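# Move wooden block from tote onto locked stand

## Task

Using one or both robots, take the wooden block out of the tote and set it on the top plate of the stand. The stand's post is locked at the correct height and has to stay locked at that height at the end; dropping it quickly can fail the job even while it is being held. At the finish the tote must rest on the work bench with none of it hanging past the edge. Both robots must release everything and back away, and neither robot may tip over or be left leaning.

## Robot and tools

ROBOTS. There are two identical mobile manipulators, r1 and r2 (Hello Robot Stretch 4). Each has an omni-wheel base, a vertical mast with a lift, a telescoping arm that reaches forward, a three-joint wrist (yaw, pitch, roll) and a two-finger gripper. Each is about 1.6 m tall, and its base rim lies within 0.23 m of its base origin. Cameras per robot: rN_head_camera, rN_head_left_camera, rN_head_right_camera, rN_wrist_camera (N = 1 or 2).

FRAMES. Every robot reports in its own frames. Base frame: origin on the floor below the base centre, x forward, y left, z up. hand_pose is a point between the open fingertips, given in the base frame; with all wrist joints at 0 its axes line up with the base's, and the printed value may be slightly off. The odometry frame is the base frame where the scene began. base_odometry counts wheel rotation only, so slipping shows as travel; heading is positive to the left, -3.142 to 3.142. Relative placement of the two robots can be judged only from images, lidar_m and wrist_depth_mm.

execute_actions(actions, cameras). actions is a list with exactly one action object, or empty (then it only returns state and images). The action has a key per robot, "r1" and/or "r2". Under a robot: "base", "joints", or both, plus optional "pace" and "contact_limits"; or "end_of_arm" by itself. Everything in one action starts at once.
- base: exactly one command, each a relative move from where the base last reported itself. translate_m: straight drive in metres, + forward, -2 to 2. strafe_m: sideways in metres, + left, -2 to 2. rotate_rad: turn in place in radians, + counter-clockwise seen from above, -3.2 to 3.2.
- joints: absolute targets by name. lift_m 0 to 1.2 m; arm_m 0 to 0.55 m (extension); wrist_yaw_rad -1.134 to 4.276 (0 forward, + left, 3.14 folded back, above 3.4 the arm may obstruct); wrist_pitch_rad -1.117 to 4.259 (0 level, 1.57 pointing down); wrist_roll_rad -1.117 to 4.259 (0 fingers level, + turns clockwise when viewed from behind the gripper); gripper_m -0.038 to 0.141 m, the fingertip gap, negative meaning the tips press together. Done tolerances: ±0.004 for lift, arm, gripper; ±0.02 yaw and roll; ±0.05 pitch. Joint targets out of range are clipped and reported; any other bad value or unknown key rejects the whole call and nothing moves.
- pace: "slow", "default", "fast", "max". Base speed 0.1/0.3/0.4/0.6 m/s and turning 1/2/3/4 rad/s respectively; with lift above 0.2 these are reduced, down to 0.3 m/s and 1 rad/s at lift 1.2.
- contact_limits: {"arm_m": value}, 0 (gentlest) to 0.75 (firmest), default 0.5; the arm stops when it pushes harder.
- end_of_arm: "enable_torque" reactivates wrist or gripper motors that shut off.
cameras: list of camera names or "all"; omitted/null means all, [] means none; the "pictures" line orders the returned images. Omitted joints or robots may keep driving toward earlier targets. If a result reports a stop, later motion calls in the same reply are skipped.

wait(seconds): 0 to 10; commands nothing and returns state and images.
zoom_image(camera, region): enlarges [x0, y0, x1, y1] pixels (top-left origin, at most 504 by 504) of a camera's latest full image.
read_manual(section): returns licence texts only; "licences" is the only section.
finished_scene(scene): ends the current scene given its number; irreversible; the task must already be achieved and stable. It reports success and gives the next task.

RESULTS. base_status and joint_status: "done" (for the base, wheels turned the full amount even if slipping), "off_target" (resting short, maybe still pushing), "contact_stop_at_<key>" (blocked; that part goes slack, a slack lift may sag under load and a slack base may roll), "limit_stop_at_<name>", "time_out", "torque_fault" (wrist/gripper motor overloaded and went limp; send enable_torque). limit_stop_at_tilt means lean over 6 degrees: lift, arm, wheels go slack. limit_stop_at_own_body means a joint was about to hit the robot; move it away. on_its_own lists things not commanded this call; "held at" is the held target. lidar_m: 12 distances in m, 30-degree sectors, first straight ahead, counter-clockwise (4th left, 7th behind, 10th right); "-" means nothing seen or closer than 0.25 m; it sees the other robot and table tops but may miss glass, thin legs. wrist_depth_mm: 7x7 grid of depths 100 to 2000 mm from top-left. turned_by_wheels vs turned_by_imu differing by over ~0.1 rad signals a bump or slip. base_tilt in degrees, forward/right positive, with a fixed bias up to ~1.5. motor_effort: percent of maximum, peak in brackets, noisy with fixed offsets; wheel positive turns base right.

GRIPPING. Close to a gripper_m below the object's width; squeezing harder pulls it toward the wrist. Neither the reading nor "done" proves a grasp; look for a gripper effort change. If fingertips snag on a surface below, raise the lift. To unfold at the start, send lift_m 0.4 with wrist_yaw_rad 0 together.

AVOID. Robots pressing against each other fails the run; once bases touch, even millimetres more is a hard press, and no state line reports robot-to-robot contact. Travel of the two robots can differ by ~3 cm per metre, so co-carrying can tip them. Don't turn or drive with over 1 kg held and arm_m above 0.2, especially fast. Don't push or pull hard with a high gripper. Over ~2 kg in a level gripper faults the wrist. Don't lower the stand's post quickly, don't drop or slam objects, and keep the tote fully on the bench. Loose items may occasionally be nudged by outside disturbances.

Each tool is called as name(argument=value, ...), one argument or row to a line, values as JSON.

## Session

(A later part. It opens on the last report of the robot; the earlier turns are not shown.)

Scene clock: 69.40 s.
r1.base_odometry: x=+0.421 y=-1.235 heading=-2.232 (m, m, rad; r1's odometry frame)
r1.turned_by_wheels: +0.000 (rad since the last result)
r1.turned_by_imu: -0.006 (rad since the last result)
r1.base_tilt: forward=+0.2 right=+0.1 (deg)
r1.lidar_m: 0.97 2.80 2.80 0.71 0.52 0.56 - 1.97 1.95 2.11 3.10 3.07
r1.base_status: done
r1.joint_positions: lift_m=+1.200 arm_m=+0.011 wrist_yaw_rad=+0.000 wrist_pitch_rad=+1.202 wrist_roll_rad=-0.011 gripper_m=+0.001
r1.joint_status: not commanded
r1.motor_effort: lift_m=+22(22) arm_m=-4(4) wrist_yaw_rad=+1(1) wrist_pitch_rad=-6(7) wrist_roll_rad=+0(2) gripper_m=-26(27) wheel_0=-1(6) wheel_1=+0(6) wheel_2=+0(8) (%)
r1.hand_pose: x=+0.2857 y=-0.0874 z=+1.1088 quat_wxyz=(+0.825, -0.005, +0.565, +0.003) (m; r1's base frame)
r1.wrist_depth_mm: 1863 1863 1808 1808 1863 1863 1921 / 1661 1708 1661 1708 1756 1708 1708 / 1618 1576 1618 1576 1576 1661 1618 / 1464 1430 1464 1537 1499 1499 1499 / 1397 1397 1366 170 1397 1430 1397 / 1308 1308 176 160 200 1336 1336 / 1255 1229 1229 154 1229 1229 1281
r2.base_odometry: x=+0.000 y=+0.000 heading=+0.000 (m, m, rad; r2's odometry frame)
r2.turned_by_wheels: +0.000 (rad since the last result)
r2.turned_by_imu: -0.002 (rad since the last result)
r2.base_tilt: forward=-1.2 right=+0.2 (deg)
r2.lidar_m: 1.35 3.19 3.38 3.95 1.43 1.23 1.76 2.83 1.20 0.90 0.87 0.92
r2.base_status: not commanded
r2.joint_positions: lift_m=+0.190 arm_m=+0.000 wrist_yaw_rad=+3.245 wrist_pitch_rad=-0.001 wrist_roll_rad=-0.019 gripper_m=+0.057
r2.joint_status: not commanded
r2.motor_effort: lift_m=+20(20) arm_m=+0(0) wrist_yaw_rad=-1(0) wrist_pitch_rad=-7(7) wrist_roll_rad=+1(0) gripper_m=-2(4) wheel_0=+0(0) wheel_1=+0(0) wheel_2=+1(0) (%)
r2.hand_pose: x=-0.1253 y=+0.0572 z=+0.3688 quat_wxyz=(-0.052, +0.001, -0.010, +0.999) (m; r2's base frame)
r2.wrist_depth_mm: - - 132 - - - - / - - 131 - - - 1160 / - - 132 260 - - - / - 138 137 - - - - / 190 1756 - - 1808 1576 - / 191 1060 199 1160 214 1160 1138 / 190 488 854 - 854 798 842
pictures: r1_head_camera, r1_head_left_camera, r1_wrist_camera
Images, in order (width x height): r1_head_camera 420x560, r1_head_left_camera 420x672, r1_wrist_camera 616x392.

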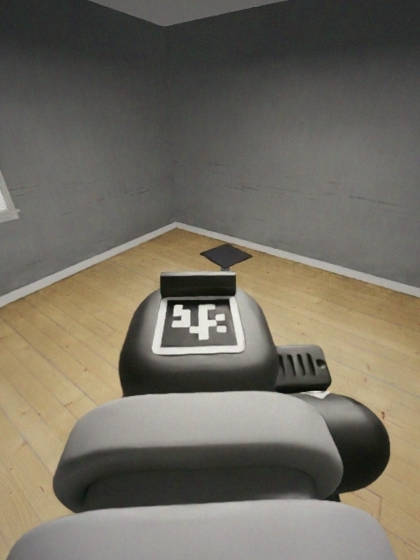

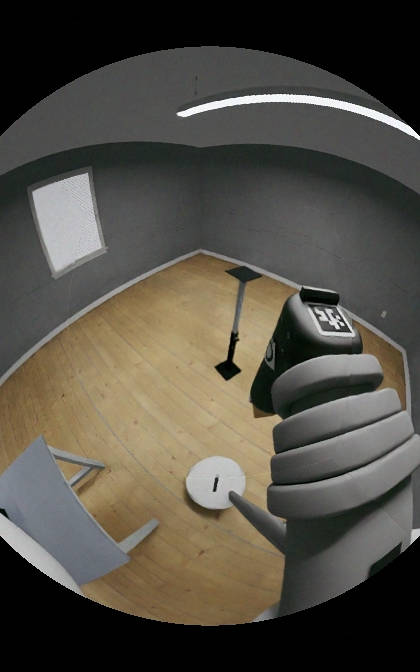

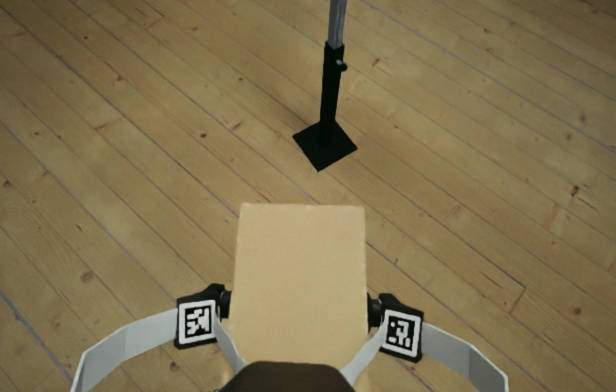

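execute_actions(
  actions=[
    {"r1":{"base":{"strafe_m":-0.53},"joints":{"wrist_pitch_rad":-0.25}}},
  ],
  cameras=["r1_wrist_camera"],
)

execute_actions(
  actions=[
    {"r1":{"base":{"translate_m":0.36}}},
  ],
  cameras=[],
)

execute_actions(
  actions=[
    {"r1":{"base":{"rotate_rad":0.785}}},
  ],
  cameras=["r1_head_camera","r1_head_left_camera","r1_head_right_camera","r1_wrist_camera"],
)

Scene clock: 94.40 s.
r1.base_odometry: x=+0.002 y=-0.910 heading=-2.232 (m, m, rad; r1's odometry frame)
r1.turned_by_wheels: +0.000 (rad since the last result)
r1.turned_by_imu: -0.003 (rad since the last result)
r1.base_tilt: forward=+0.0 right=+0.1 (deg)
r1.lidar_m: 3.00 1.05 3.19 1.09 0.99 4.17 2.64 1.55 1.53 1.68 2.51 2.76
r1.base_status: done
r1.joint_positions: lift_m=+1.200 arm_m=+0.011 wrist_yaw_rad=+0.000 wrist_pitch_rad=-0.245 wrist_roll_rad=-0.011 gripper_m=+0.001
r1.joint_status: all done
r1.motor_effort: lift_m=+22(22) arm_m=-4(4) wrist_yaw_rad=+1(0) wrist_pitch_rad=-14(18) wrist_roll_rad=+0(2) gripper_m=-25(26) wheel_0=+1(7) wheel_1=+0(7) wheel_2=+0(3) (%)
r1.hand_pose: x=+0.4615 y=-0.0874 z=+1.4479 quat_wxyz=(+0.992, -0.006, -0.122, -0.001) (m; r1's base frame)
r1.wrist_depth_mm: 1499 1008 1430 1397 1397 1336 1366 / 1863 1863 1863 1756 1863 1756 1708 / - - - - - - - / - - - - - - - / - - - 170 - - - / - - 176 160 200 - - / - - - 154 - - 1983
r2.base_odometry: x=+0.000 y=+0.000 heading=+0.000 (m, m, rad; r2's odometry frame)
r2.turned_by_wheels: +0.000 (rad since the last result)
r2.turned_by_imu: -0.002 (rad since the last result)
r2.base_tilt: forward=-1.1 right=+0.2 (deg)
r2.lidar_m: 1.33 3.17 3.36 3.99 1.44 1.21 1.74 2.86 1.19 0.86 0.86 0.93
r2.base_status: not commanded
r2.joint_positions: lift_m=+0.190 arm_m=+0.000 wrist_yaw_rad=+3.245 wrist_pitch_rad=-0.001 wrist_roll_rad=-0.019 gripper_m=+0.057
r2.joint_status: not commanded
r2.motor_effort: lift_m=+20(20) arm_m=+0(0) wrist_yaw_rad=-1(1) wrist_pitch_rad=-7(7) wrist_roll_rad=+1(1) gripper_m=-3(3) wheel_0=+0(0) wheel_1=+0(0) wheel_2=+0(0) (%)
r2.hand_pose: x=-0.1253 y=+0.0572 z=+0.3688 quat_wxyz=(-0.052, +0.001, -0.010, +0.999) (m; r2's base frame)
r2.wrist_depth_mm: - - 132 - - - - / - - 132 - - - 1160 / - - 132 259 - - - / - 138 137 - - - - / 191 1708 - - 1808 1576 - / 191 1042 200 1182 214 1182 1118 / 190 484 854 - 878 798 831
pictures: r1_wrist_camera
Images, in order (width x height): r1_wrist_camera 616x392.

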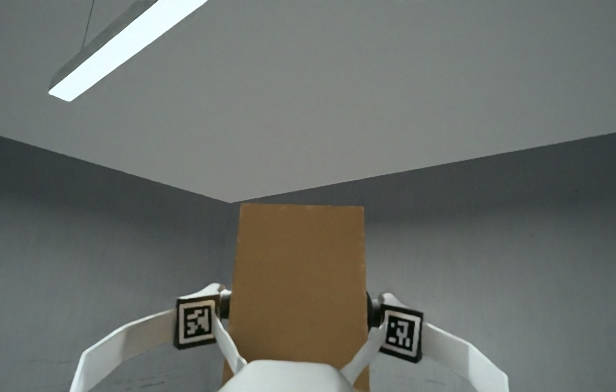

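Scene clock: 97.07 s.
r1.base_odometry: x=-0.219 y=-1.194 heading=-2.232 (m, m, rad; r1's odometry frame)
r1.turned_by_wheels: +0.000 (rad since the last result)
r1.turned_by_imu: -0.002 (rad since the last result)
r1.base_tilt: forward=+0.1 right=+0.1 (deg)
r1.lidar_m: 2.66 0.72 2.96 1.44 1.17 2.24 - 1.76 1.74 1.90 2.49 2.47
r1.base_status: done
r1.joint_positions: lift_m=+1.200 arm_m=+0.011 wrist_yaw_rad=+0.000 wrist_pitch_rad=-0.245 wrist_roll_rad=-0.011 gripper_m=+0.001
r1.joint_status: not commanded
r1.motor_effort: lift_m=+22(22) arm_m=-4(4) wrist_yaw_rad=-1(0) wrist_pitch_rad=-15(15) wrist_roll_rad=+0(1) gripper_m=-26(25) wheel_0=-1(6) wheel_1=+0(5) wheel_2=+0(10) (%)
r1.hand_pose: x=+0.4615 y=-0.0874 z=+1.4479 quat_wxyz=(+0.992, -0.006, -0.122, -0.001) (m; r1's base frame)
r1.wrist_depth_mm: 1464 1430 1430 1397 1366 1366 1336 / 1863 1863 1863 1808 1756 1708 1756 / - - - - - - 1921 / - - - - - - 1921 / - - - 170 - - 1921 / - - 176 160 200 - 1863 / - - - 154 - 1921 1808
r2.base_odometry: x=+0.000 y=+0.000 heading=+0.000 (m, m, rad; r2's odometry frame)
r2.turned_by_wheels: +0.000 (rad since the last result)
r2.turned_by_imu: -0.001 (rad since the last result)
r2.base_tilt: forward=-1.2 right=+0.2 (deg)
r2.lidar_m: 1.33 3.18 3.39 3.97 1.43 1.18 1.76 2.79 1.19 0.91 0.85 0.91
r2.base_status: not commanded
r2.joint_positions: lift_m=+0.190 arm_m=+0.000 wrist_yaw_rad=+3.245 wrist_pitch_rad=-0.001 wrist_roll_rad=-0.019 gripper_m=+0.057
r2.joint_status: not commanded
r2.motor_effort: lift_m=+20(20) arm_m=+0(0) wrist_yaw_rad=-1(0) wrist_pitch_rad=-6(7) wrist_roll_rad=+0(1) gripper_m=-3(5) wheel_0=+0(0) wheel_1=+0(0) wheel_2=+0(0) (%)
r2.hand_pose: x=-0.1253 y=+0.0572 z=+0.3688 quat_wxyz=(-0.052, +0.001, -0.010, +0.999) (m; r2's base frame)
r2.wrist_depth_mm: - - 132 - - - - / - - 131 - - - 1138 / - - 132 259 - - - / - 138 137 - - - - / 191 1708 - - 1808 1576 - / 190 1060 200 1182 214 1160 1118 / 190 488 842 - 866 798 831
pictures: none
No camera images: the call's "cameras" was empty. Leave "cameras" out to get every camera's image.

Scene clock: 99.13 s.
r1.base_odometry: x=-0.219 y=-1.194 heading=-1.447 (m, m, rad; r1's odometry frame)
r1.turned_by_wheels: +0.785 (rad since the last result)
r1.turned_by_imu: +0.779 (rad since the last result)
r1.base_tilt: forward=+0.1 right=+0.1 (deg)
r1.lidar_m: 0.72 2.99 1.23 1.19 2.96 1.93 1.75 1.75 2.21 2.45 2.51 0.74
r1.base_status: done
r1.joint_positions: lift_m=+1.200 arm_m=+0.011 wrist_yaw_rad=+0.000 wrist_pitch_rad=-0.245 wrist_roll_rad=-0.011 gripper_m=+0.001
r1.joint_status: not commanded
r1.motor_effort: lift_m=+22(22) arm_m=-4(4) wrist_yaw_rad=+0(1) wrist_pitch_rad=-15(15) wrist_roll_rad=-1(2) gripper_m=-25(26) wheel_0=+0(3) wheel_1=-1(5) wheel_2=-1(6) (%)
r1.hand_pose: x=+0.4615 y=-0.0874 z=+1.4479 quat_wxyz=(+0.992, -0.006, -0.122, -0.001) (m; r1's base frame)
r1.wrist_depth_mm: 1499 1430 1464 1366 1397 1366 1336 / 1983 1808 1863 1808 1756 1756 1708 / - - - - - - - / - - - - - - - / - - - 170 - - - / - - 176 160 200 - - / - - - 154 - - -
r2.base_odometry: x=+0.000 y=+0.000 heading=+0.000 (m, m, rad; r2's odometry frame)
r2.turned_by_wheels: +0.000 (rad since the last result)
r2.turned_by_imu: -0.001 (rad since the last result)
r2.base_tilt: forward=-1.1 right=+0.2 (deg)
r2.lidar_m: 1.32 3.18 3.38 3.95 1.43 1.21 1.76 2.85 1.18 0.87 0.85 0.93
r2.base_status: not commanded
r2.joint_positions: lift_m=+0.190 arm_m=+0.000 wrist_yaw_rad=+3.245 wrist_pitch_rad=-0.001 wrist_roll_rad=-0.019 gripper_m=+0.057
r2.joint_status: not commanded
r2.motor_effort: lift_m=+20(20) arm_m=+0(0) wrist_yaw_rad=+0(0) wrist_pitch_rad=-7(7) wrist_roll_rad=-1(1) gripper_m=-3(5) wheel_0=+0(0) wheel_1=+0(0) wheel_2=+0(1) (%)
r2.hand_pose: x=-0.1253 y=+0.0572 z=+0.3688 quat_wxyz=(-0.052, +0.001, -0.010, +0.999) (m; r2's base frame)
r2.wrist_depth_mm: - - 132 - - - - / - - 132 - - - 1138 / - - 132 258 - - - / - 138 137 - - - - / 191 1756 - - 1808 1618 - / 191 1060 200 1160 214 1138 1138 / 190 484 854 - 866 788 831
pictures: r1_head_camera, r1_head_left_camera, r1_head_right_camera, r1_wrist_camera
Images, in order (width x height): r1_head_camera 420x560, r1_head_left_camera 420x672, r1_head_right_camera 420x672, r1_wrist_camera 616x392.

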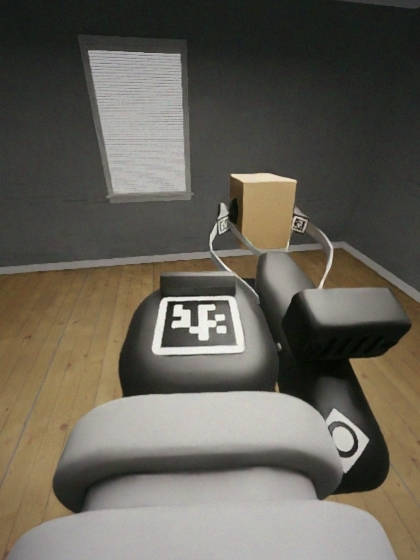

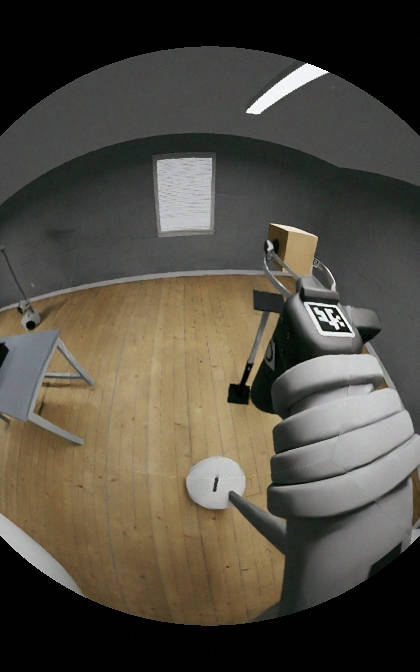

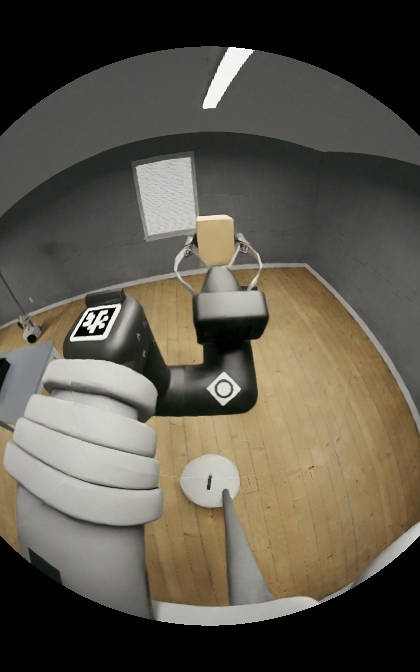

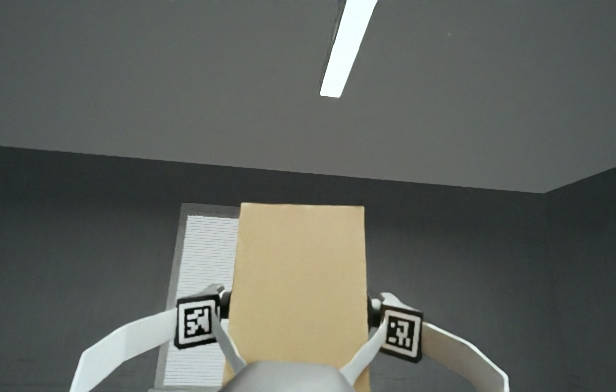

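execute_actions(
  actions=[
    {"r1":{"joints":{"wrist_pitch_rad":0.9}}},
  ],
  cameras=["r1_head_camera","r1_wrist_camera"],
)

Scene clock: 104.63 s.
r1.base_odometry: x=-0.219 y=-1.194 heading=-1.447 (m, m, rad; r1's odometry frame)
r1.turned_by_wheels: +0.000 (rad since the last result)
r1.turned_by_imu: -0.001 (rad since the last result)
r1.base_tilt: forward=+0.0 right=+0.1 (deg)
r1.lidar_m: 0.72 3.01 1.27 1.18 2.94 1.94 1.75 1.77 2.22 2.47 2.50 0.74
r1.base_status: not commanded
r1.joint_positions: lift_m=+1.200 arm_m=+0.011 wrist_yaw_rad=+0.000 wrist_pitch_rad=+0.903 wrist_roll_rad=-0.011 gripper_m=+0.001
r1.joint_status: all done
r1.motor_effort: lift_m=+22(22) arm_m=-4(4) wrist_yaw_rad=+1(1) wrist_pitch_rad=-8(12) wrist_roll_rad=-1(3) gripper_m=-24(25) wheel_0=-1(0) wheel_1=+0(0) wheel_2=-1(1) (%)
r1.hand_pose: x=+0.3604 y=-0.0874 z=+1.1514 quat_wxyz=(+0.900, -0.005, +0.436, +0.002) (m; r1's base frame)
r1.wrist_depth_mm: - - - - - - - / - - - - 574 - - / - - - - - - - / 1808 1756 1808 1808 1808 1863 1863 / 1576 1576 1537 170 1661 1661 1708 / 1430 1464 176 160 200 1499 1464 / 1308 1229 1281 153 1255 1281 1336
r2.base_odometry: x=+0.000 y=+0.000 heading=+0.000 (m, m, rad; r2's odometry frame)
r2.turned_by_wheels: +0.000 (rad since the last result)
r2.turned_by_imu: -0.001 (rad since the last result)
r2.base_tilt: forward=-1.2 right=+0.2 (deg)
r2.lidar_m: 1.35 3.18 3.35 3.97 1.44 1.22 1.77 2.79 1.17 0.89 0.84 0.95
r2.base_status: not commanded
r2.joint_positions: lift_m=+0.190 arm_m=+0.000 wrist_yaw_rad=+3.245 wrist_pitch_rad=-0.001 wrist_roll_rad=-0.019 gripper_m=+0.057
r2.joint_status: not commanded
r2.motor_effort: lift_m=+20(20) arm_m=+0(0) wrist_yaw_rad=-1(0) wrist_pitch_rad=-6(7) wrist_roll_rad=+1(1) gripper_m=-2(4) wheel_0=+0(0) wheel_1=+0(0) wheel_2=+0(1) (%)
r2.hand_pose: x=-0.1253 y=+0.0572 z=+0.3688 quat_wxyz=(-0.052, +0.001, -0.010, +0.999) (m; r2's base frame)
r2.wrist_depth_mm: - - 132 - - - - / - - 131 - - - 1138 / - - 132 260 - - - / - 138 137 - - - - / 191 1756 - - 1863 1618 - / 190 1042 200 1182 214 1182 1138 / 190 488 854 - 866 788 831
pictures: r1_head_camera, r1_wrist_camera
Images, in order (width x height): r1_head_camera 420x560, r1_wrist_camera 616x392.

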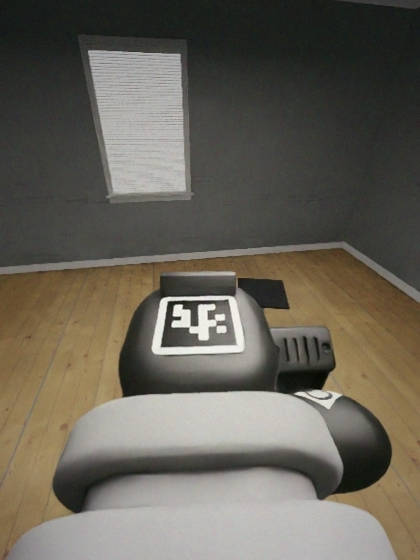

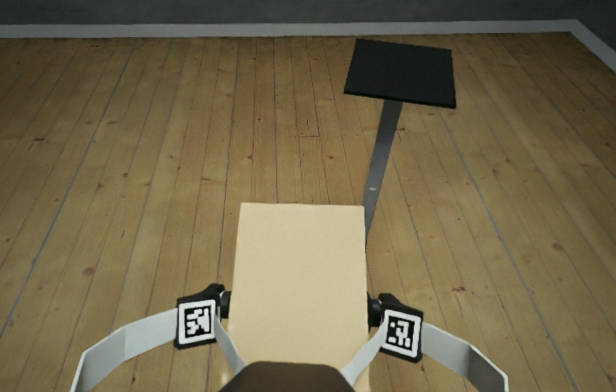

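execute_actions(
  actions=[
    {"r1":{"base":{"strafe_m":-0.17},"joints":{"wrist_pitch_rad":-0.25}}},
  ],
  cameras=[],
)

execute_actions(
  actions=[
    {"r1":{"joints":{"lift_m":0.9}}},
  ],
  cameras=["r1_head_camera","r1_head_left_camera","r1_head_right_camera"],
)

Scene clock: 115.57 s.
r1.base_odometry: x=-0.388 y=-1.215 heading=-1.447 (m, m, rad; r1's odometry frame)
r1.turned_by_wheels: +0.000 (rad since the last result)
r1.turned_by_imu: -0.002 (rad since the last result)
r1.base_tilt: forward=+0.0 right=+0.1 (deg)
r1.lidar_m: 0.71 3.03 1.44 1.36 2.88 1.90 1.72 1.75 2.17 2.30 2.32 2.91
r1.base_status: done
r1.joint_positions: lift_m=+1.200 arm_m=+0.011 wrist_yaw_rad=+0.000 wrist_pitch_rad=-0.245 wrist_roll_rad=-0.011 gripper_m=+0.001
r1.joint_status: all done
r1.motor_effort: lift_m=+22(22) arm_m=-4(4) wrist_yaw_rad=+0(4) wrist_pitch_rad=-15(20) wrist_roll_rad=-1(1) gripper_m=-23(27) wheel_0=-2(6) wheel_1=+0(7) wheel_2=+0(0) (%)
r1.hand_pose: x=+0.4615 y=-0.0874 z=+1.4479 quat_wxyz=(+0.992, -0.006, -0.122, -0.001) (m; r1's base frame)
r1.wrist_depth_mm: 1537 1499 1464 1366 1366 1366 1336 / 1921 1921 1808 1756 1756 1756 1661 / - - - - - - - / - - - - - - - / - - - 170 - - - / - - 176 161 200 - - / - - - 154 - - -
r2.base_odometry: x=+0.000 y=+0.000 heading=+0.000 (m, m, rad; r2's odometry frame)
r2.turned_by_wheels: +0.000 (rad since the last result)
r2.turned_by_imu: -0.002 (rad since the last result)
r2.base_tilt: forward=-1.2 right=+0.1 (deg)
r2.lidar_m: 1.31 3.19 3.40 3.98 1.43 1.21 1.75 2.82 1.17 0.90 0.86 0.92
r2.base_status: not commanded
r2.joint_positions: lift_m=+0.190 arm_m=+0.000 wrist_yaw_rad=+3.245 wrist_pitch_rad=-0.001 wrist_roll_rad=-0.019 gripper_m=+0.057
r2.joint_status: not commanded
r2.motor_effort: lift_m=+20(20) arm_m=+0(0) wrist_yaw_rad=-1(1) wrist_pitch_rad=-7(6) wrist_roll_rad=+2(1) gripper_m=-4(4) wheel_0=+0(0) wheel_1=+0(0) wheel_2=+1(0) (%)
r2.hand_pose: x=-0.1253 y=+0.0572 z=+0.3688 quat_wxyz=(-0.052, +0.001, -0.010, +0.999) (m; r2's base frame)
r2.wrist_depth_mm: - - 132 - - - - / - - 131 - - - 1138 / - - 133 259 - - - / - 138 137 - - - - / 190 1808 - - 1808 1576 - / 191 1060 200 1182 214 1182 1138 / 190 492 854 - 866 798 842
pictures: none
No camera images: the call's "cameras" was empty. Leave "cameras" out to get every camera's image.

Scene clock: 117.87 s.
r1.base_odometry: x=-0.388 y=-1.215 heading=-1.447 (m, m, rad; r1's odometry frame)
r1.turned_by_wheels: +0.000 (rad since the last result)
r1.turned_by_imu: -0.001 (rad since the last result)
r1.base_tilt: forward=+0.1 right=+0.1 (deg)
r1.lidar_m: 0.52 3.03 1.44 1.35 2.90 1.92 1.71 1.76 2.20 2.29 2.32 2.91
r1.base_status: not commanded
r1.joint_positions: lift_m=+0.900 arm_m=+0.011 wrist_yaw_rad=+0.000 wrist_pitch_rad=-0.245 wrist_roll_rad=-0.011 gripper_m=+0.001
r1.joint_status: all done
r1.motor_effort: lift_m=+15(19) arm_m=-4(4) wrist_yaw_rad=+1(0) wrist_pitch_rad=-15(16) wrist_roll_rad=-2(1) gripper_m=-25(25) wheel_0=-2(2) wheel_1=+0(0) wheel_2=+1(1) (%)
r1.hand_pose: x=+0.4615 y=-0.0874 z=+1.1485 quat_wxyz=(+0.992, -0.006, -0.122, -0.001) (m; r1's base frame)
r1.wrist_depth_mm: 1983 1921 1921 1921 1808 1756 1808 / - - - - - - - / - - - - - - - / - - - - - - - / - - - 170 - - - / - - 176 161 200 - - / - - 462 154 - - -
r2.base_odometry: x=+0.000 y=+0.000 heading=+0.000 (m, m, rad; r2's odometry frame)
r2.turned_by_wheels: +0.000 (rad since the last result)
r2.turned_by_imu: -0.001 (rad since the last result)
r2.base_tilt: forward=-1.2 right=+0.2 (deg)
r2.lidar_m: 1.34 3.19 3.37 3.97 1.41 1.21 1.74 2.82 1.22 0.90 0.86 0.89
r2.base_status: not commanded
r2.joint_positions: lift_m=+0.190 arm_m=+0.000 wrist_yaw_rad=+3.245 wrist_pitch_rad=-0.001 wrist_roll_rad=-0.019 gripper_m=+0.057
r2.joint_status: not commanded
r2.motor_effort: lift_m=+20(20) arm_m=+0(0) wrist_yaw_rad=+0(1) wrist_pitch_rad=-7(6) wrist_roll_rad=-1(2) gripper_m=-5(5) wheel_0=+0(0) wheel_1=+0(0) wheel_2=+1(0) (%)
r2.hand_pose: x=-0.1253 y=+0.0572 z=+0.3688 quat_wxyz=(-0.052, +0.001, -0.010, +0.999) (m; r2's base frame)
r2.wrist_depth_mm: - - 132 - - - - / - - 132 - - - 1118 / - - 133 259 - - - / - 138 137 - - - - / 191 1756 - - 1808 1576 - / 190 1060 200 1160 214 1160 1138 / 190 484 854 - 866 788 831
pictures: r1_head_camera, r1_head_left_camera, r1_head_right_camera
Images, in order (width x height): r1_head_camera 420x560, r1_head_left_camera 420x672, r1_head_right_camera 420x672.

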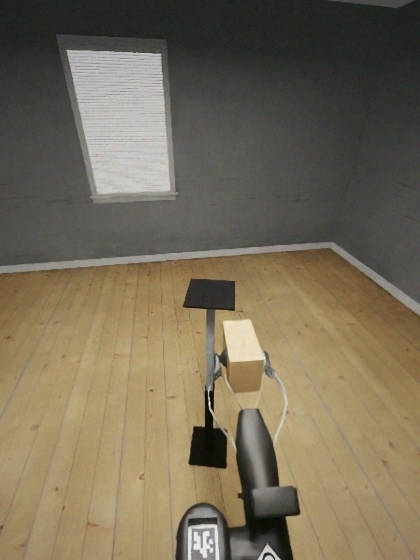

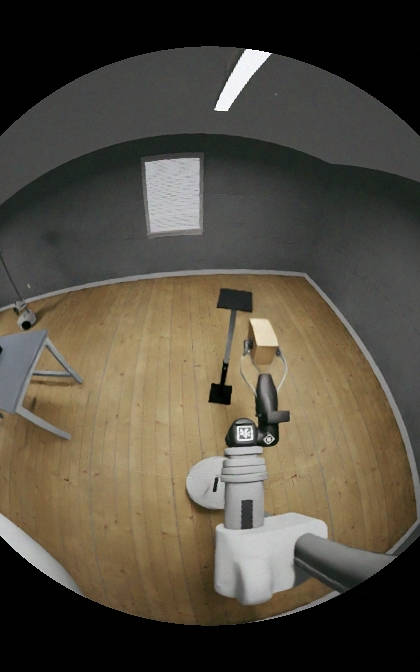

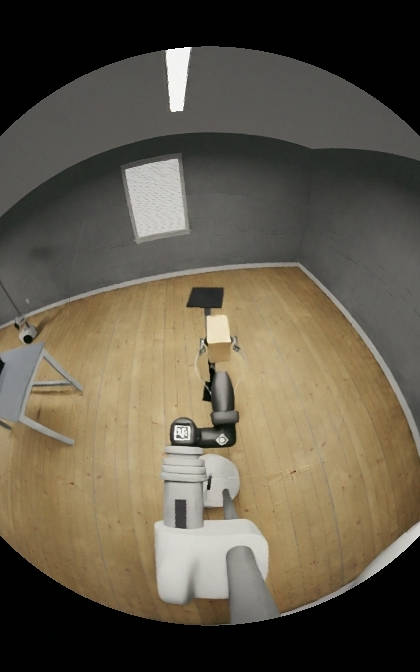

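execute_actions(
  actions=[
    {"r1":{"base":{"strafe_m":0.066},"joints":{"lift_m":0.915}}},
  ],
  cameras=["r1_head_camera"],
)

execute_actions(
  actions=[
    {"r1":{"joints":{"arm_m":0.15},"pace":"slow"}},
  ],
  cameras=["r1_head_camera","r1_head_left_camera","r1_head_right_camera"],
)

Scene clock: 126.60 s.
r1.base_odometry: x=-0.322 y=-1.207 heading=-1.447 (m, m, rad; r1's odometry frame)
r1.turned_by_wheels: +0.000 (rad since the last result)
r1.turned_by_imu: -0.001 (rad since the last result)
r1.base_tilt: forward=+0.0 right=+0.1 (deg)
r1.lidar_m: 0.50 3.03 1.36 1.27 2.91 1.91 1.72 1.75 2.19 2.35 2.38 2.98
r1.base_status: done
r1.joint_positions: lift_m=+0.915 arm_m=+0.011 wrist_yaw_rad=+0.000 wrist_pitch_rad=-0.245 wrist_roll_rad=-0.011 gripper_m=+0.001
r1.joint_status: all done
r1.motor_effort: lift_m=+23(23) arm_m=-4(4) wrist_yaw_rad=+4(0) wrist_pitch_rad=-14(15) wrist_roll_rad=-1(2) gripper_m=-25(26) wheel_0=+1(6) wheel_1=+0(9) wheel_2=+0(0) (%)
r1.hand_pose: x=+0.4615 y=-0.0874 z=+1.1629 quat_wxyz=(+0.992, -0.006, -0.122, -0.001) (m; r1's base frame)
r1.wrist_depth_mm: 1983 1863 1863 1921 1808 1808 1808 / - - - - - - - / - - - - - - - / - - - - - - - / - - - 170 - - - / - - 175 160 200 - - / - - - 154 488 - -
r2.base_odometry: x=+0.000 y=+0.000 heading=+0.000 (m, m, rad; r2's odometry frame)
r2.turned_by_wheels: +0.000 (rad since the last result)
r2.turned_by_imu: -0.001 (rad since the last result)
r2.base_tilt: forward=-1.2 right=+0.2 (deg)
r2.lidar_m: 1.34 3.18 3.39 3.97 1.41 1.22 1.74 2.82 1.19 0.90 0.86 0.93
r2.base_status: not commanded
r2.joint_positions: lift_m=+0.190 arm_m=+0.000 wrist_yaw_rad=+3.245 wrist_pitch_rad=-0.001 wrist_roll_rad=-0.019 gripper_m=+0.057
r2.joint_status: not commanded
r2.motor_effort: lift_m=+20(20) arm_m=+0(0) wrist_yaw_rad=+1(1) wrist_pitch_rad=-6(7) wrist_roll_rad=-1(1) gripper_m=-3(3) wheel_0=+0(0) wheel_1=+0(0) wheel_2=+0(0) (%)
r2.hand_pose: x=-0.1253 y=+0.0572 z=+0.3688 quat_wxyz=(-0.052, +0.001, -0.010, +0.999) (m; r2's base frame)
r2.wrist_depth_mm: - - 132 - - - - / - - 131 - - - 1182 / - - 132 260 - - - / - 138 137 - - - - / 191 1756 - - 1756 1576 - / 190 1078 200 1182 214 1182 1138 / 190 488 842 - 878 798 831
pictures: r1_head_camera
Images, in order (width x height): r1_head_camera 420x560.

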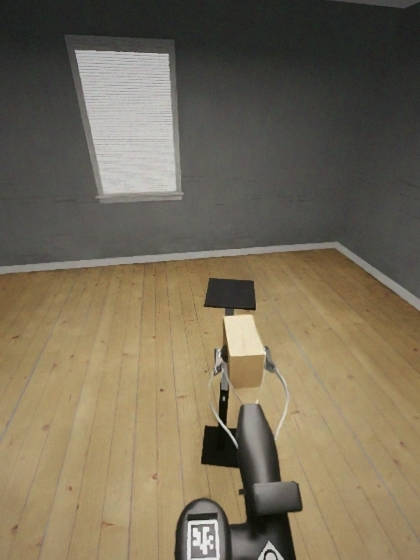

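Scene clock: 129.30 s.
r1.base_odometry: x=-0.322 y=-1.207 heading=-1.447 (m, m, rad; r1's odometry frame)
r1.turned_by_wheels: +0.000 (rad since the last result)
r1.turned_by_imu: -0.001 (rad since the last result)
r1.base_tilt: forward=+0.1 right=+0.1 (deg)
r1.lidar_m: 0.64 3.04 1.38 1.27 2.87 1.89 1.74 1.75 2.19 2.37 2.39 2.99
r1.base_status: not commanded
r1.joint_positions: lift_m=+0.915 arm_m=+0.149 wrist_yaw_rad=+0.000 wrist_pitch_rad=-0.245 wrist_roll_rad=-0.011 gripper_m=+0.001
r1.joint_status: all done
r1.motor_effort: lift_m=+23(23) arm_m=+4(4) wrist_yaw_rad=+0(1) wrist_pitch_rad=-15(15) wrist_roll_rad=+0(1) gripper_m=-27(26) wheel_0=+0(1) wheel_1=+0(0) wheel_2=+1(0) (%)
r1.hand_pose: x=+0.6000 y=-0.0874 z=+1.1629 quat_wxyz=(+0.992, -0.006, -0.122, -0.001) (m; r1's base frame)
r1.wrist_depth_mm: 1863 - 1921 1863 1808 1808 1708 / - - - - - - - / - - - - - - - / - - - - - - - / - - - 170 - - - / - - 176 160 200 - - / - - - 154 - - -
r2.base_odometry: x=+0.000 y=+0.000 heading=+0.000 (m, m, rad; r2's odometry frame)
r2.turned_by_wheels: +0.000 (rad since the last result)
r2.turned_by_imu: -0.001 (rad since the last result)
r2.base_tilt: forward=-1.1 right=+0.1 (deg)
r2.lidar_m: 1.36 3.18 3.39 3.99 1.44 1.19 1.76 2.84 1.18 0.86 0.84 0.93
r2.base_status: not commanded
r2.joint_positions: lift_m=+0.190 arm_m=+0.000 wrist_yaw_rad=+3.245 wrist_pitch_rad=-0.001 wrist_roll_rad=-0.019 gripper_m=+0.057
r2.joint_status: not commanded
r2.motor_effort: lift_m=+20(20) arm_m=+0(0) wrist_yaw_rad=+1(1) wrist_pitch_rad=-7(7) wrist_roll_rad=+2(1) gripper_m=-3(3) wheel_0=+0(0) wheel_1=+0(0) wheel_2=+1(0) (%)
r2.hand_pose: x=-0.1253 y=+0.0572 z=+0.3688 quat_wxyz=(-0.052, +0.001, -0.010, +0.999) (m; r2's base frame)
r2.wrist_depth_mm: - - 132 - - - - / - - 131 - - - 1138 / - - 132 259 - - - / - 138 137 - - - - / 191 1708 - - 1863 1618 - / 191 1042 200 1182 213 1138 1160 / 190 484 854 - 866 788 831
pictures: r1_head_camera, r1_head_left_camera, r1_head_right_camera
Images, in order (width x height): r1_head_camera 420x560, r1_head_left_camera 420x672, r1_head_right_camera 420x672.

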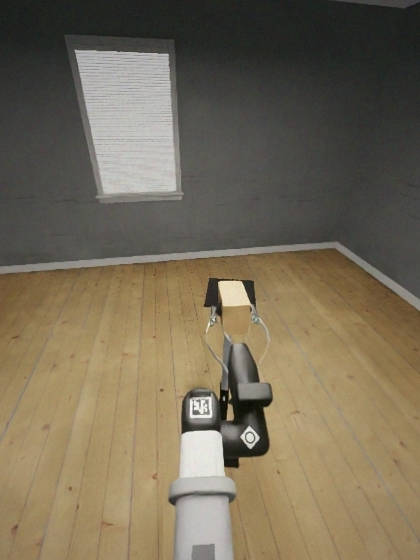

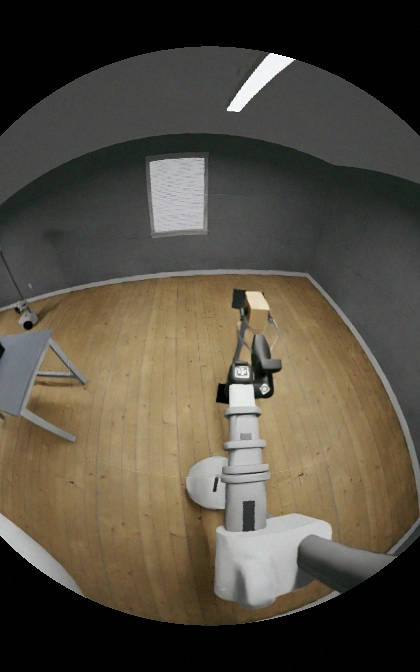

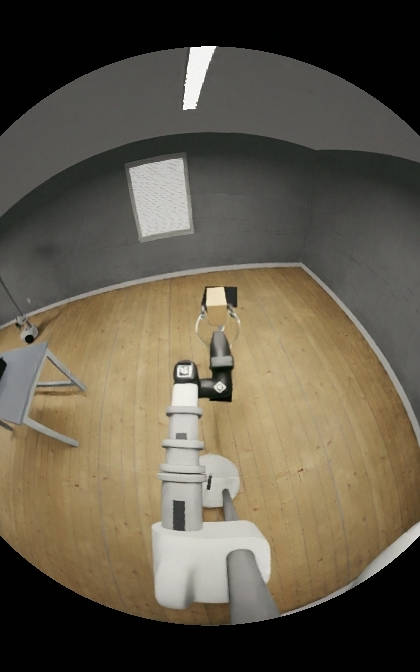

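execute_actions(
  actions=[
    {"r1":{"joints":{"arm_m":0.295},"pace":"slow"}},
  ],
  cameras=["r1_head_camera","r1_head_left_camera","r1_head_right_camera"],
)

zoom_image(
  camera="r1_head_left_camera",
  region=[190, 240, 310, 360],
)

zoom_image(
  camera="r1_head_right_camera",
  region=[160, 240, 280, 360],
)

Scene clock: 135.77 s.
r1.base_odometry: x=-0.322 y=-1.207 heading=-1.447 (m, m, rad; r1's odometry frame)
r1.turned_by_wheels: +0.000 (rad since the last result)
r1.turned_by_imu: -0.002 (rad since the last result)
r1.base_tilt: forward=+0.0 right=+0.1 (deg)
r1.lidar_m: 0.73 3.01 1.38 1.28 2.93 1.93 1.74 1.74 2.22 2.36 2.37 2.99
r1.base_status: not commanded
r1.joint_positions: lift_m=+0.915 arm_m=+0.294 wrist_yaw_rad=+0.000 wrist_pitch_rad=-0.245 wrist_roll_rad=-0.011 gripper_m=+0.001
r1.joint_status: all done
r1.motor_effort: lift_m=+23(23) arm_m=+5(4) wrist_yaw_rad=+0(1) wrist_pitch_rad=-14(15) wrist_roll_rad=-1(1) gripper_m=-25(25) wheel_0=+1(0) wheel_1=+0(0) wheel_2=+0(0) (%)
r1.hand_pose: x=+0.7450 y=-0.0874 z=+1.1629 quat_wxyz=(+0.992, -0.006, -0.122, -0.001) (m; r1's base frame)
r1.wrist_depth_mm: 1921 1863 1921 1808 1756 1808 1756 / - - - - - - - / - - - - - - - / - - - - - - - / - - - 170 - - - / - - 175 160 200 - - / - - - 153 - - -
r2.base_odometry: x=+0.000 y=+0.000 heading=+0.000 (m, m, rad; r2's odometry frame)
r2.turned_by_wheels: +0.000 (rad since the last result)
r2.turned_by_imu: -0.002 (rad since the last result)
r2.base_tilt: forward=-1.1 right=+0.1 (deg)
r2.lidar_m: 1.36 3.19 3.38 3.96 1.49 1.18 1.78 2.78 1.21 0.90 0.85 0.91
r2.base_status: not commanded
r2.joint_positions: lift_m=+0.190 arm_m=+0.000 wrist_yaw_rad=+3.245 wrist_pitch_rad=-0.001 wrist_roll_rad=-0.019 gripper_m=+0.057
r2.joint_status: not commanded
r2.motor_effort: lift_m=+20(20) arm_m=+0(0) wrist_yaw_rad=-1(0) wrist_pitch_rad=-6(7) wrist_roll_rad=+0(2) gripper_m=-2(4) wheel_0=+0(0) wheel_1=+0(0) wheel_2=+0(0) (%)
r2.hand_pose: x=-0.1253 y=+0.0572 z=+0.3688 quat_wxyz=(-0.052, +0.001, -0.010, +0.999) (m; r2's base frame)
r2.wrist_depth_mm: - - 132 - - - - / - - 131 - - - 1160 / - - 132 259 - - - / - 138 137 - - - - / 191 1756 - - 1808 1618 - / 191 1060 199 1160 213 1160 1118 / 190 488 854 - 866 798 831
pictures: r1_head_camera, r1_head_left_camera, r1_head_right_camera
Images, in order (width x height): r1_head_camera 420x560, r1_head_left_camera 420x672, r1_head_right_camera 420x672.

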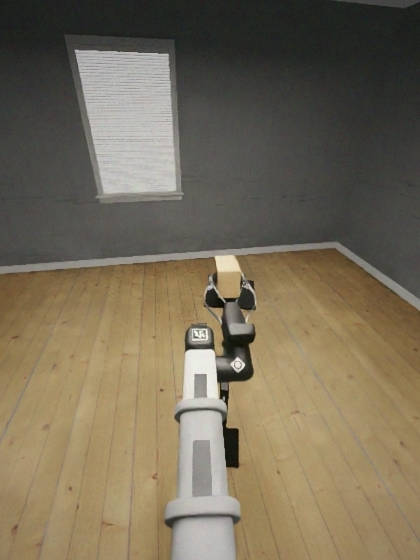

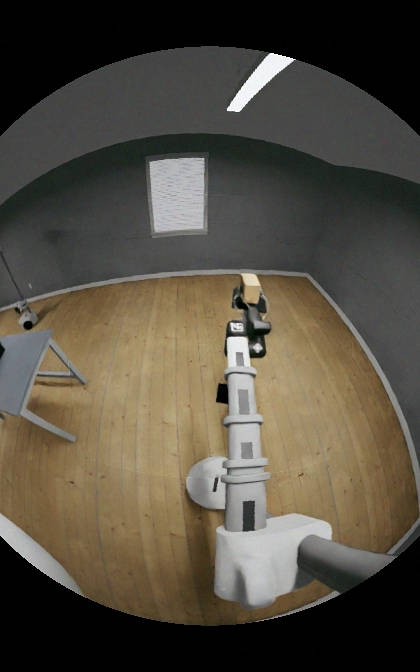

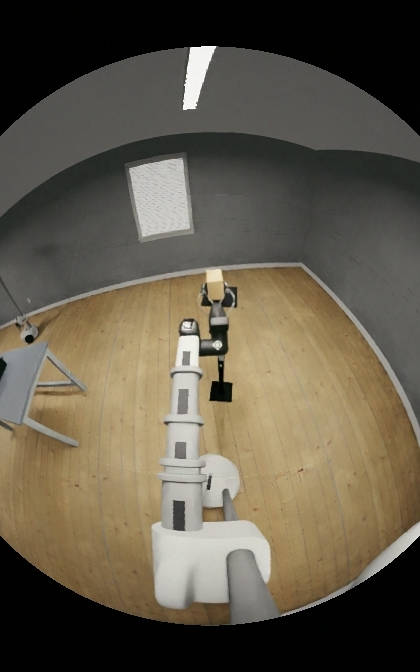

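Region (190, 240, 310, 360) of r1_head_left_camera's 420x672 image, scaled by 4.200, with more detail than that image has.

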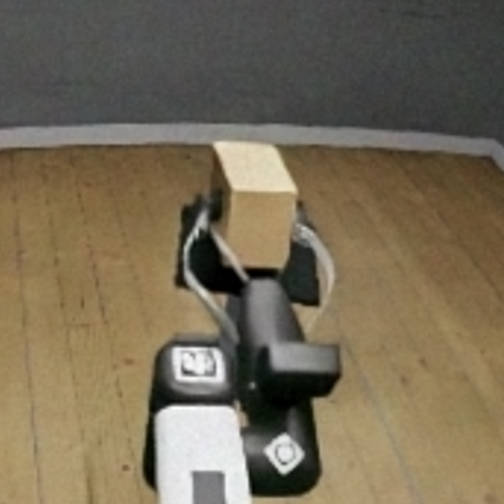

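Region (160, 240, 280, 360) of r1_head_right_camera's 420x672 image, scaled by 4.200, with more detail than that image has.

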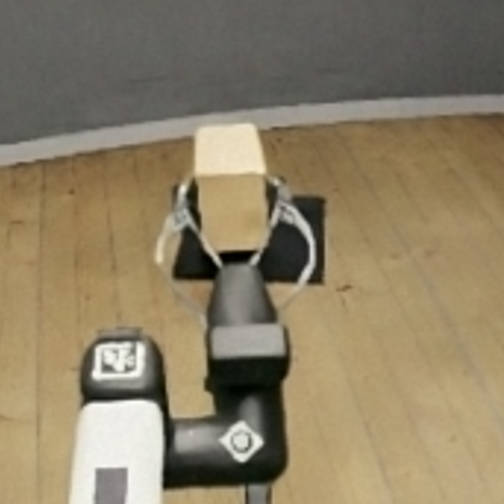

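execute_actions(
  actions=[
    {"r1":{"joints":{"lift_m":0.875},"pace":"slow"}},
  ],
  cameras=["r1_head_right_camera"],
)

zoom_image(
  camera="r1_head_right_camera",
  region=[160, 240, 280, 360],
)

Scene clock: 141.83 s.
r1.base_odometry: x=-0.322 y=-1.207 heading=-1.447 (m, m, rad; r1's odometry frame)
r1.turned_by_wheels: +0.000 (rad since the last result)
r1.turned_by_imu: -0.001 (rad since the last result)
r1.base_tilt: forward=+0.0 right=+0.2 (deg)
r1.lidar_m: 0.73 2.99 1.38 1.29 2.88 1.91 1.72 1.76 2.22 2.38 2.39 3.01
r1.base_status: not commanded
r1.joint_positions: lift_m=+0.875 arm_m=+0.294 wrist_yaw_rad=+0.000 wrist_pitch_rad=-0.245 wrist_roll_rad=-0.011 gripper_m=+0.001
r1.joint_status: all done
r1.motor_effort: lift_m=+15(22) arm_m=+4(5) wrist_yaw_rad=+2(1) wrist_pitch_rad=-15(14) wrist_roll_rad=-2(1) gripper_m=-25(26) wheel_0=+1(1) wheel_1=+0(0) wheel_2=+0(0) (%)
r1.hand_pose: x=+0.7450 y=-0.0874 z=+1.1235 quat_wxyz=(+0.992, -0.006, -0.122, -0.001) (m; r1's base frame)
r1.wrist_depth_mm: 1983 1983 1983 1863 1863 1808 1808 / - - - - - - - / - - - - - - - / - - - - - - - / - - - 169 - - - / - - 176 160 200 - - / - - - 154 291 - -
r2.base_odometry: x=+0.000 y=+0.000 heading=+0.000 (m, m, rad; r2's odometry frame)
r2.turned_by_wheels: +0.000 (rad since the last result)
r2.turned_by_imu: -0.001 (rad since the last result)
r2.base_tilt: forward=-1.1 right=+0.2 (deg)
r2.lidar_m: 1.34 3.19 3.40 3.98 1.43 1.18 1.76 2.81 1.20 0.91 0.87 0.94
r2.base_status: not commanded
r2.joint_positions: lift_m=+0.190 arm_m=+0.000 wrist_yaw_rad=+3.245 wrist_pitch_rad=-0.001 wrist_roll_rad=-0.019 gripper_m=+0.057
r2.joint_status: not commanded
r2.motor_effort: lift_m=+20(20) arm_m=+0(0) wrist_yaw_rad=-1(1) wrist_pitch_rad=-7(6) wrist_roll_rad=+0(1) gripper_m=-3(2) wheel_0=+0(0) wheel_1=+0(0) wheel_2=+0(0) (%)
r2.hand_pose: x=-0.1253 y=+0.0572 z=+0.3688 quat_wxyz=(-0.052, +0.001, -0.010, +0.999) (m; r2's base frame)
r2.wrist_depth_mm: - - 132 - - - - / - - 132 - - - 1160 / - - 133 259 - - - / - 138 137 - - - - / 191 1756 - - 1808 1576 - / 190 1042 200 1205 214 1138 1138 / 189 484 854 - 866 798 831
pictures: r1_head_right_camera
Images, in order (width x height): r1_head_right_camera 420x672.

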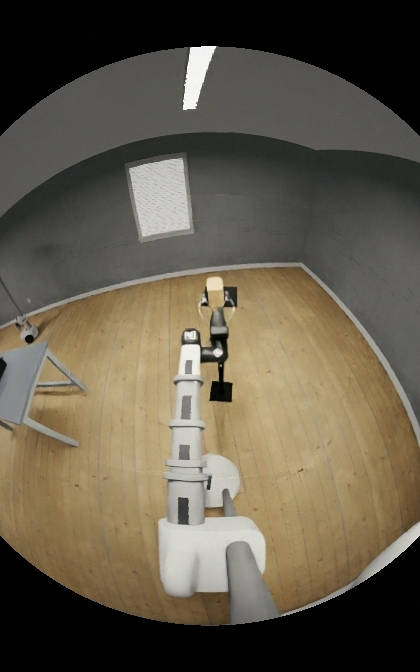

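Region (160, 240, 280, 360) of r1_head_right_camera's 420x672 image, scaled by 4.200, with more detail than that image has.

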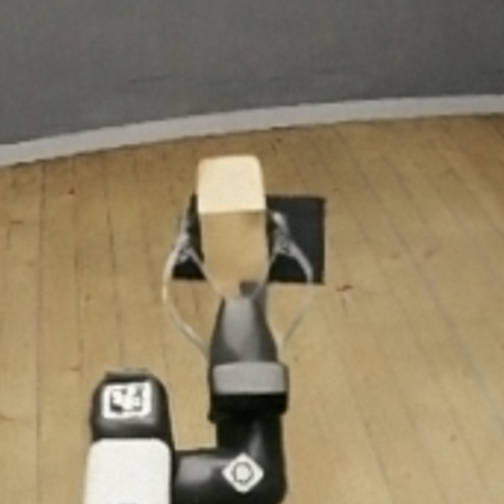

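execute_actions(
  actions=[
    {"r1":{"joints":{"arm_m":0.332},"pace":"slow"}},
  ],
  cameras=[],
)

execute_actions(
  actions=[
    {"r1":{"joints":{"lift_m":0.862},"pace":"slow"}},
  ],
  cameras=["r1_head_right_camera"],
)

zoom_image(
  camera="r1_head_right_camera",
  region=[160, 240, 280, 360],
)

Scene clock: 153.23 s.
r1.base_odometry: x=-0.322 y=-1.207 heading=-1.447 (m, m, rad; r1's odometry frame)
r1.turned_by_wheels: +0.000 (rad since the last result)
r1.turned_by_imu: -0.001 (rad since the last result)
r1.base_tilt: forward=+0.1 right=+0.1 (deg)
r1.lidar_m: 0.77 3.04 1.38 1.28 2.89 1.92 1.71 1.75 2.22 2.37 2.39 2.97
r1.base_status: not commanded
r1.joint_positions: lift_m=+0.875 arm_m=+0.331 wrist_yaw_rad=+0.000 wrist_pitch_rad=-0.245 wrist_roll_rad=-0.011 gripper_m=+0.001
r1.joint_status: all done
r1.motor_effort: lift_m=+15(15) arm_m=+5(5) wrist_yaw_rad=+3(0) wrist_pitch_rad=-14(14) wrist_roll_rad=+0(2) gripper_m=-26(28) wheel_0=+1(1) wheel_1=+0(0) wheel_2=+0(0) (%)
r1.hand_pose: x=+0.7820 y=-0.0874 z=+1.1235 quat_wxyz=(+0.992, -0.006, -0.122, -0.001) (m; r1's base frame)
r1.wrist_depth_mm: 1921 1921 1921 1983 1808 1863 1808 / - - - - - - - / - - - - - - - / - - - - - - - / - - - 170 - - - / - - 176 161 200 - - / - - - 153 293 - -
r2.base_odometry: x=+0.000 y=+0.000 heading=+0.000 (m, m, rad; r2's odometry frame)
r2.turned_by_wheels: +0.000 (rad since the last result)
r2.turned_by_imu: -0.001 (rad since the last result)
r2.base_tilt: forward=-1.1 right=+0.2 (deg)
r2.lidar_m: 1.31 3.18 3.37 3.99 1.43 1.19 1.72 2.79 1.21 0.88 0.85 0.94
r2.base_status: not commanded
r2.joint_positions: lift_m=+0.190 arm_m=+0.000 wrist_yaw_rad=+3.245 wrist_pitch_rad=-0.001 wrist_roll_rad=-0.019 gripper_m=+0.057
r2.joint_status: not commanded
r2.motor_effort: lift_m=+20(20) arm_m=+0(0) wrist_yaw_rad=+1(0) wrist_pitch_rad=-7(7) wrist_roll_rad=+0(1) gripper_m=-2(4) wheel_0=+0(0) wheel_1=+0(0) wheel_2=+0(0) (%)
r2.hand_pose: x=-0.1253 y=+0.0572 z=+0.3688 quat_wxyz=(-0.052, +0.001, -0.010, +0.999) (m; r2's base frame)
r2.wrist_depth_mm: - - 132 - - - - / - - 131 - - - 1160 / - - 132 259 - - - / - 138 137 - - - - / 191 1756 - - 1808 1618 - / 190 1060 200 1160 214 1182 1118 / 190 480 842 - 854 788 820
pictures: none
No camera images: the call's "cameras" was empty. Leave "cameras" out to get every camera's image.

Scene clock: 154.03 s.
r1.base_odometry: x=-0.322 y=-1.207 heading=-1.447 (m, m, rad; r1's odometry frame)
r1.turned_by_wheels: +0.000 (rad since the last result)
r1.turned_by_imu: +0.000 (rad since the last result)
r1.base_tilt: forward=+0.1 right=+0.1 (deg)
r1.lidar_m: 0.76 3.03 1.35 1.28 2.92 1.91 1.73 1.73 2.22 2.36 2.39 3.00
r1.base_status: not commanded
r1.joint_positions: lift_m=+0.862 arm_m=+0.331 wrist_yaw_rad=+0.000 wrist_pitch_rad=-0.245 wrist_roll_rad=-0.011 gripper_m=+0.001
r1.joint_status: all done
r1.motor_effort: lift_m=+15(14) arm_m=+4(5) wrist_yaw_rad=-1(1) wrist_pitch_rad=-15(15) wrist_roll_rad=-1(1) gripper_m=-26(25) wheel_0=+1(1) wheel_1=+0(0) wheel_2=+0(0) (%)
r1.hand_pose: x=+0.7820 y=-0.0874 z=+1.1105 quat_wxyz=(+0.992, -0.006, -0.122, -0.001) (m; r1's base frame)
r1.wrist_depth_mm: 1983 1983 1921 1921 1863 1863 1808 / - - - - - - - / - - - - - - - / - - - - - - - / - - - 170 - - - / - - 176 161 199 - - / - - 210 154 233 - -
r2.base_odometry: x=+0.000 y=+0.000 heading=+0.000 (m, m, rad; r2's odometry frame)
r2.turned_by_wheels: +0.000 (rad since the last result)
r2.turned_by_imu: +0.000 (rad since the last result)
r2.base_tilt: forward=-1.2 right=+0.2 (deg)
r2.lidar_m: 1.33 3.18 3.39 3.98 1.44 1.20 1.75 2.83 1.20 0.90 0.87 0.92
r2.base_status: not commanded
r2.joint_positions: lift_m=+0.190 arm_m=+0.000 wrist_yaw_rad=+3.245 wrist_pitch_rad=-0.001 wrist_roll_rad=-0.019 gripper_m=+0.057
r2.joint_status: not commanded
r2.motor_effort: lift_m=+20(20) arm_m=+0(0) wrist_yaw_rad=+0(1) wrist_pitch_rad=-7(7) wrist_roll_rad=+0(1) gripper_m=-4(4) wheel_0=+0(0) wheel_1=+0(0) wheel_2=+0(0) (%)
r2.hand_pose: x=-0.1253 y=+0.0572 z=+0.3688 quat_wxyz=(-0.052, +0.001, -0.010, +0.999) (m; r2's base frame)
r2.wrist_depth_mm: - - 132 - - - - / - - 131 - - - 1118 / - - 132 259 - - - / - 138 137 - - - - / 190 1708 - - 1808 1618 - / 190 1060 200 1182 215 1160 1118 / 189 488 842 - 866 809 831
pictures: r1_head_right_camera
Images, in order (width x height): r1_head_right_camera 420x672.

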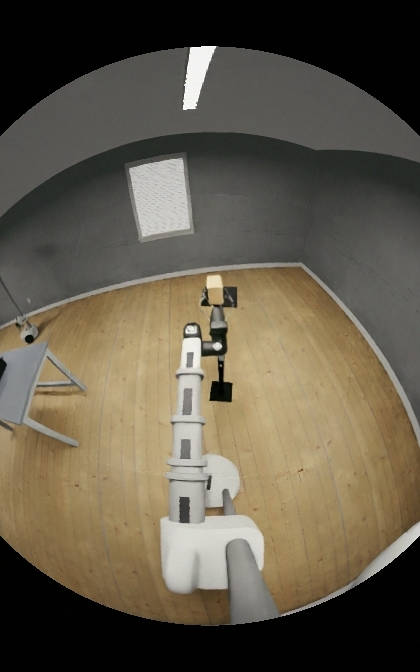

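Region (160, 240, 280, 360) of r1_head_right_camera's 420x672 image, scaled by 4.200, with more detail than that image has.

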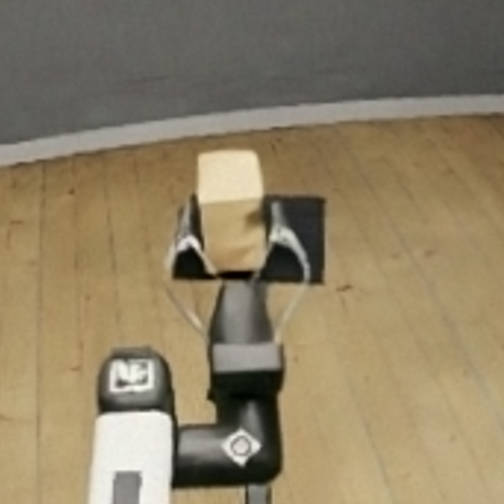

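execute_actions(
  actions=[
    {"r1":{"joints":{"lift_m":0.852},"pace":"slow"}},
  ],
  cameras=["r1_head_right_camera"],
)

zoom_image(
  camera="r1_head_right_camera",
  region=[160, 240, 280, 360],
)

Scene clock: 158.67 s.
r1.base_odometry: x=-0.322 y=-1.207 heading=-1.447 (m, m, rad; r1's odometry frame)
r1.turned_by_wheels: +0.000 (rad since the last result)
r1.turned_by_imu: -0.001 (rad since the last result)
r1.base_tilt: forward=+0.1 right=+0.1 (deg)
r1.lidar_m: 0.72 3.02 1.38 1.29 2.90 1.92 1.73 1.76 2.22 2.36 2.38 2.97
r1.base_status: not commanded
r1.joint_positions: lift_m=+0.852 arm_m=+0.331 wrist_yaw_rad=+0.000 wrist_pitch_rad=-0.251 wrist_roll_rad=-0.011 gripper_m=+0.001
r1.joint_status: all done
r1.motor_effort: lift_m=+13(15) arm_m=+4(4) wrist_yaw_rad=+0(3) wrist_pitch_rad=+1(14) wrist_roll_rad=-3(1) gripper_m=-27(24) wheel_0=+1(1) wheel_1=+0(0) wheel_2=+0(0) (%)
r1.hand_pose: x=+0.7816 y=-0.0875 z=+1.1022 quat_wxyz=(+0.992, -0.006, -0.125, -0.001) (m; r1's base frame)
r1.wrist_depth_mm: - 1921 1921 1863 1863 1808 1808 / - - - - - - - / - - - - - - - / - - - - - - - / - - - 168 - - - / - - 176 160 201 - - / - - 183 155 205 - -
r2.base_odometry: x=+0.000 y=+0.000 heading=+0.000 (m, m, rad; r2's odometry frame)
r2.turned_by_wheels: +0.000 (rad since the last result)
r2.turned_by_imu: -0.001 (rad since the last result)
r2.base_tilt: forward=-1.1 right=+0.1 (deg)
r2.lidar_m: 1.32 3.20 3.36 4.00 1.45 1.22 1.76 2.79 1.21 0.92 0.85 0.92
r2.base_status: not commanded
r2.joint_positions: lift_m=+0.190 arm_m=+0.000 wrist_yaw_rad=+3.245 wrist_pitch_rad=-0.001 wrist_roll_rad=-0.019 gripper_m=+0.057
r2.joint_status: not commanded
r2.motor_effort: lift_m=+20(20) arm_m=+0(0) wrist_yaw_rad=-1(0) wrist_pitch_rad=-7(7) wrist_roll_rad=+1(0) gripper_m=-4(3) wheel_0=+0(0) wheel_1=+0(0) wheel_2=+0(0) (%)
r2.hand_pose: x=-0.1253 y=+0.0572 z=+0.3688 quat_wxyz=(-0.052, +0.001, -0.010, +0.999) (m; r2's base frame)
r2.wrist_depth_mm: - - 132 - - - - / - - 131 - - - 1160 / - - 132 259 - - - / - 138 137 - - - - / 191 1808 - - 1808 1618 - / 190 1060 200 1182 213 1182 1138 / 190 488 854 - 866 798 820
pictures: r1_head_right_camera
Images, in order (width x height): r1_head_right_camera 420x672.

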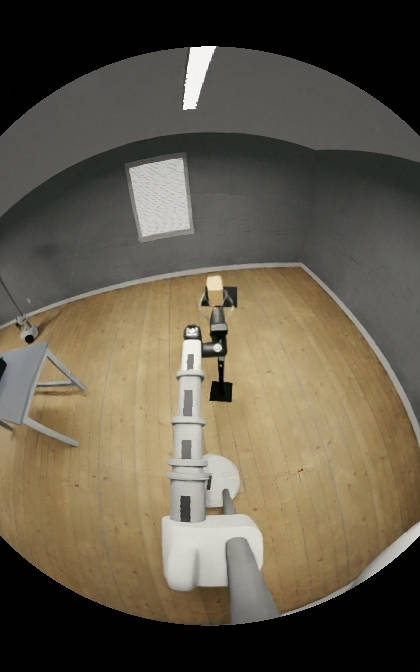

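Region (160, 240, 280, 360) of r1_head_right_camera's 420x672 image, scaled by 4.200, with more detail than that image has.

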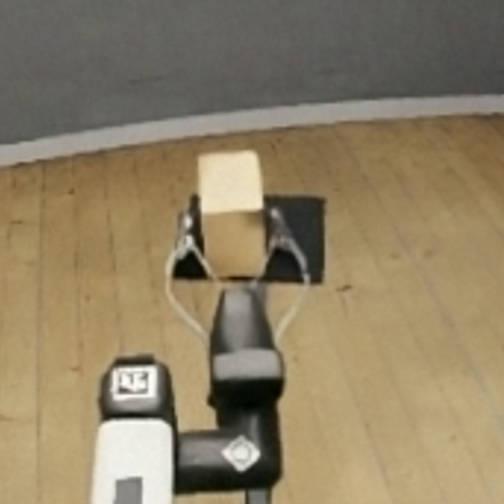

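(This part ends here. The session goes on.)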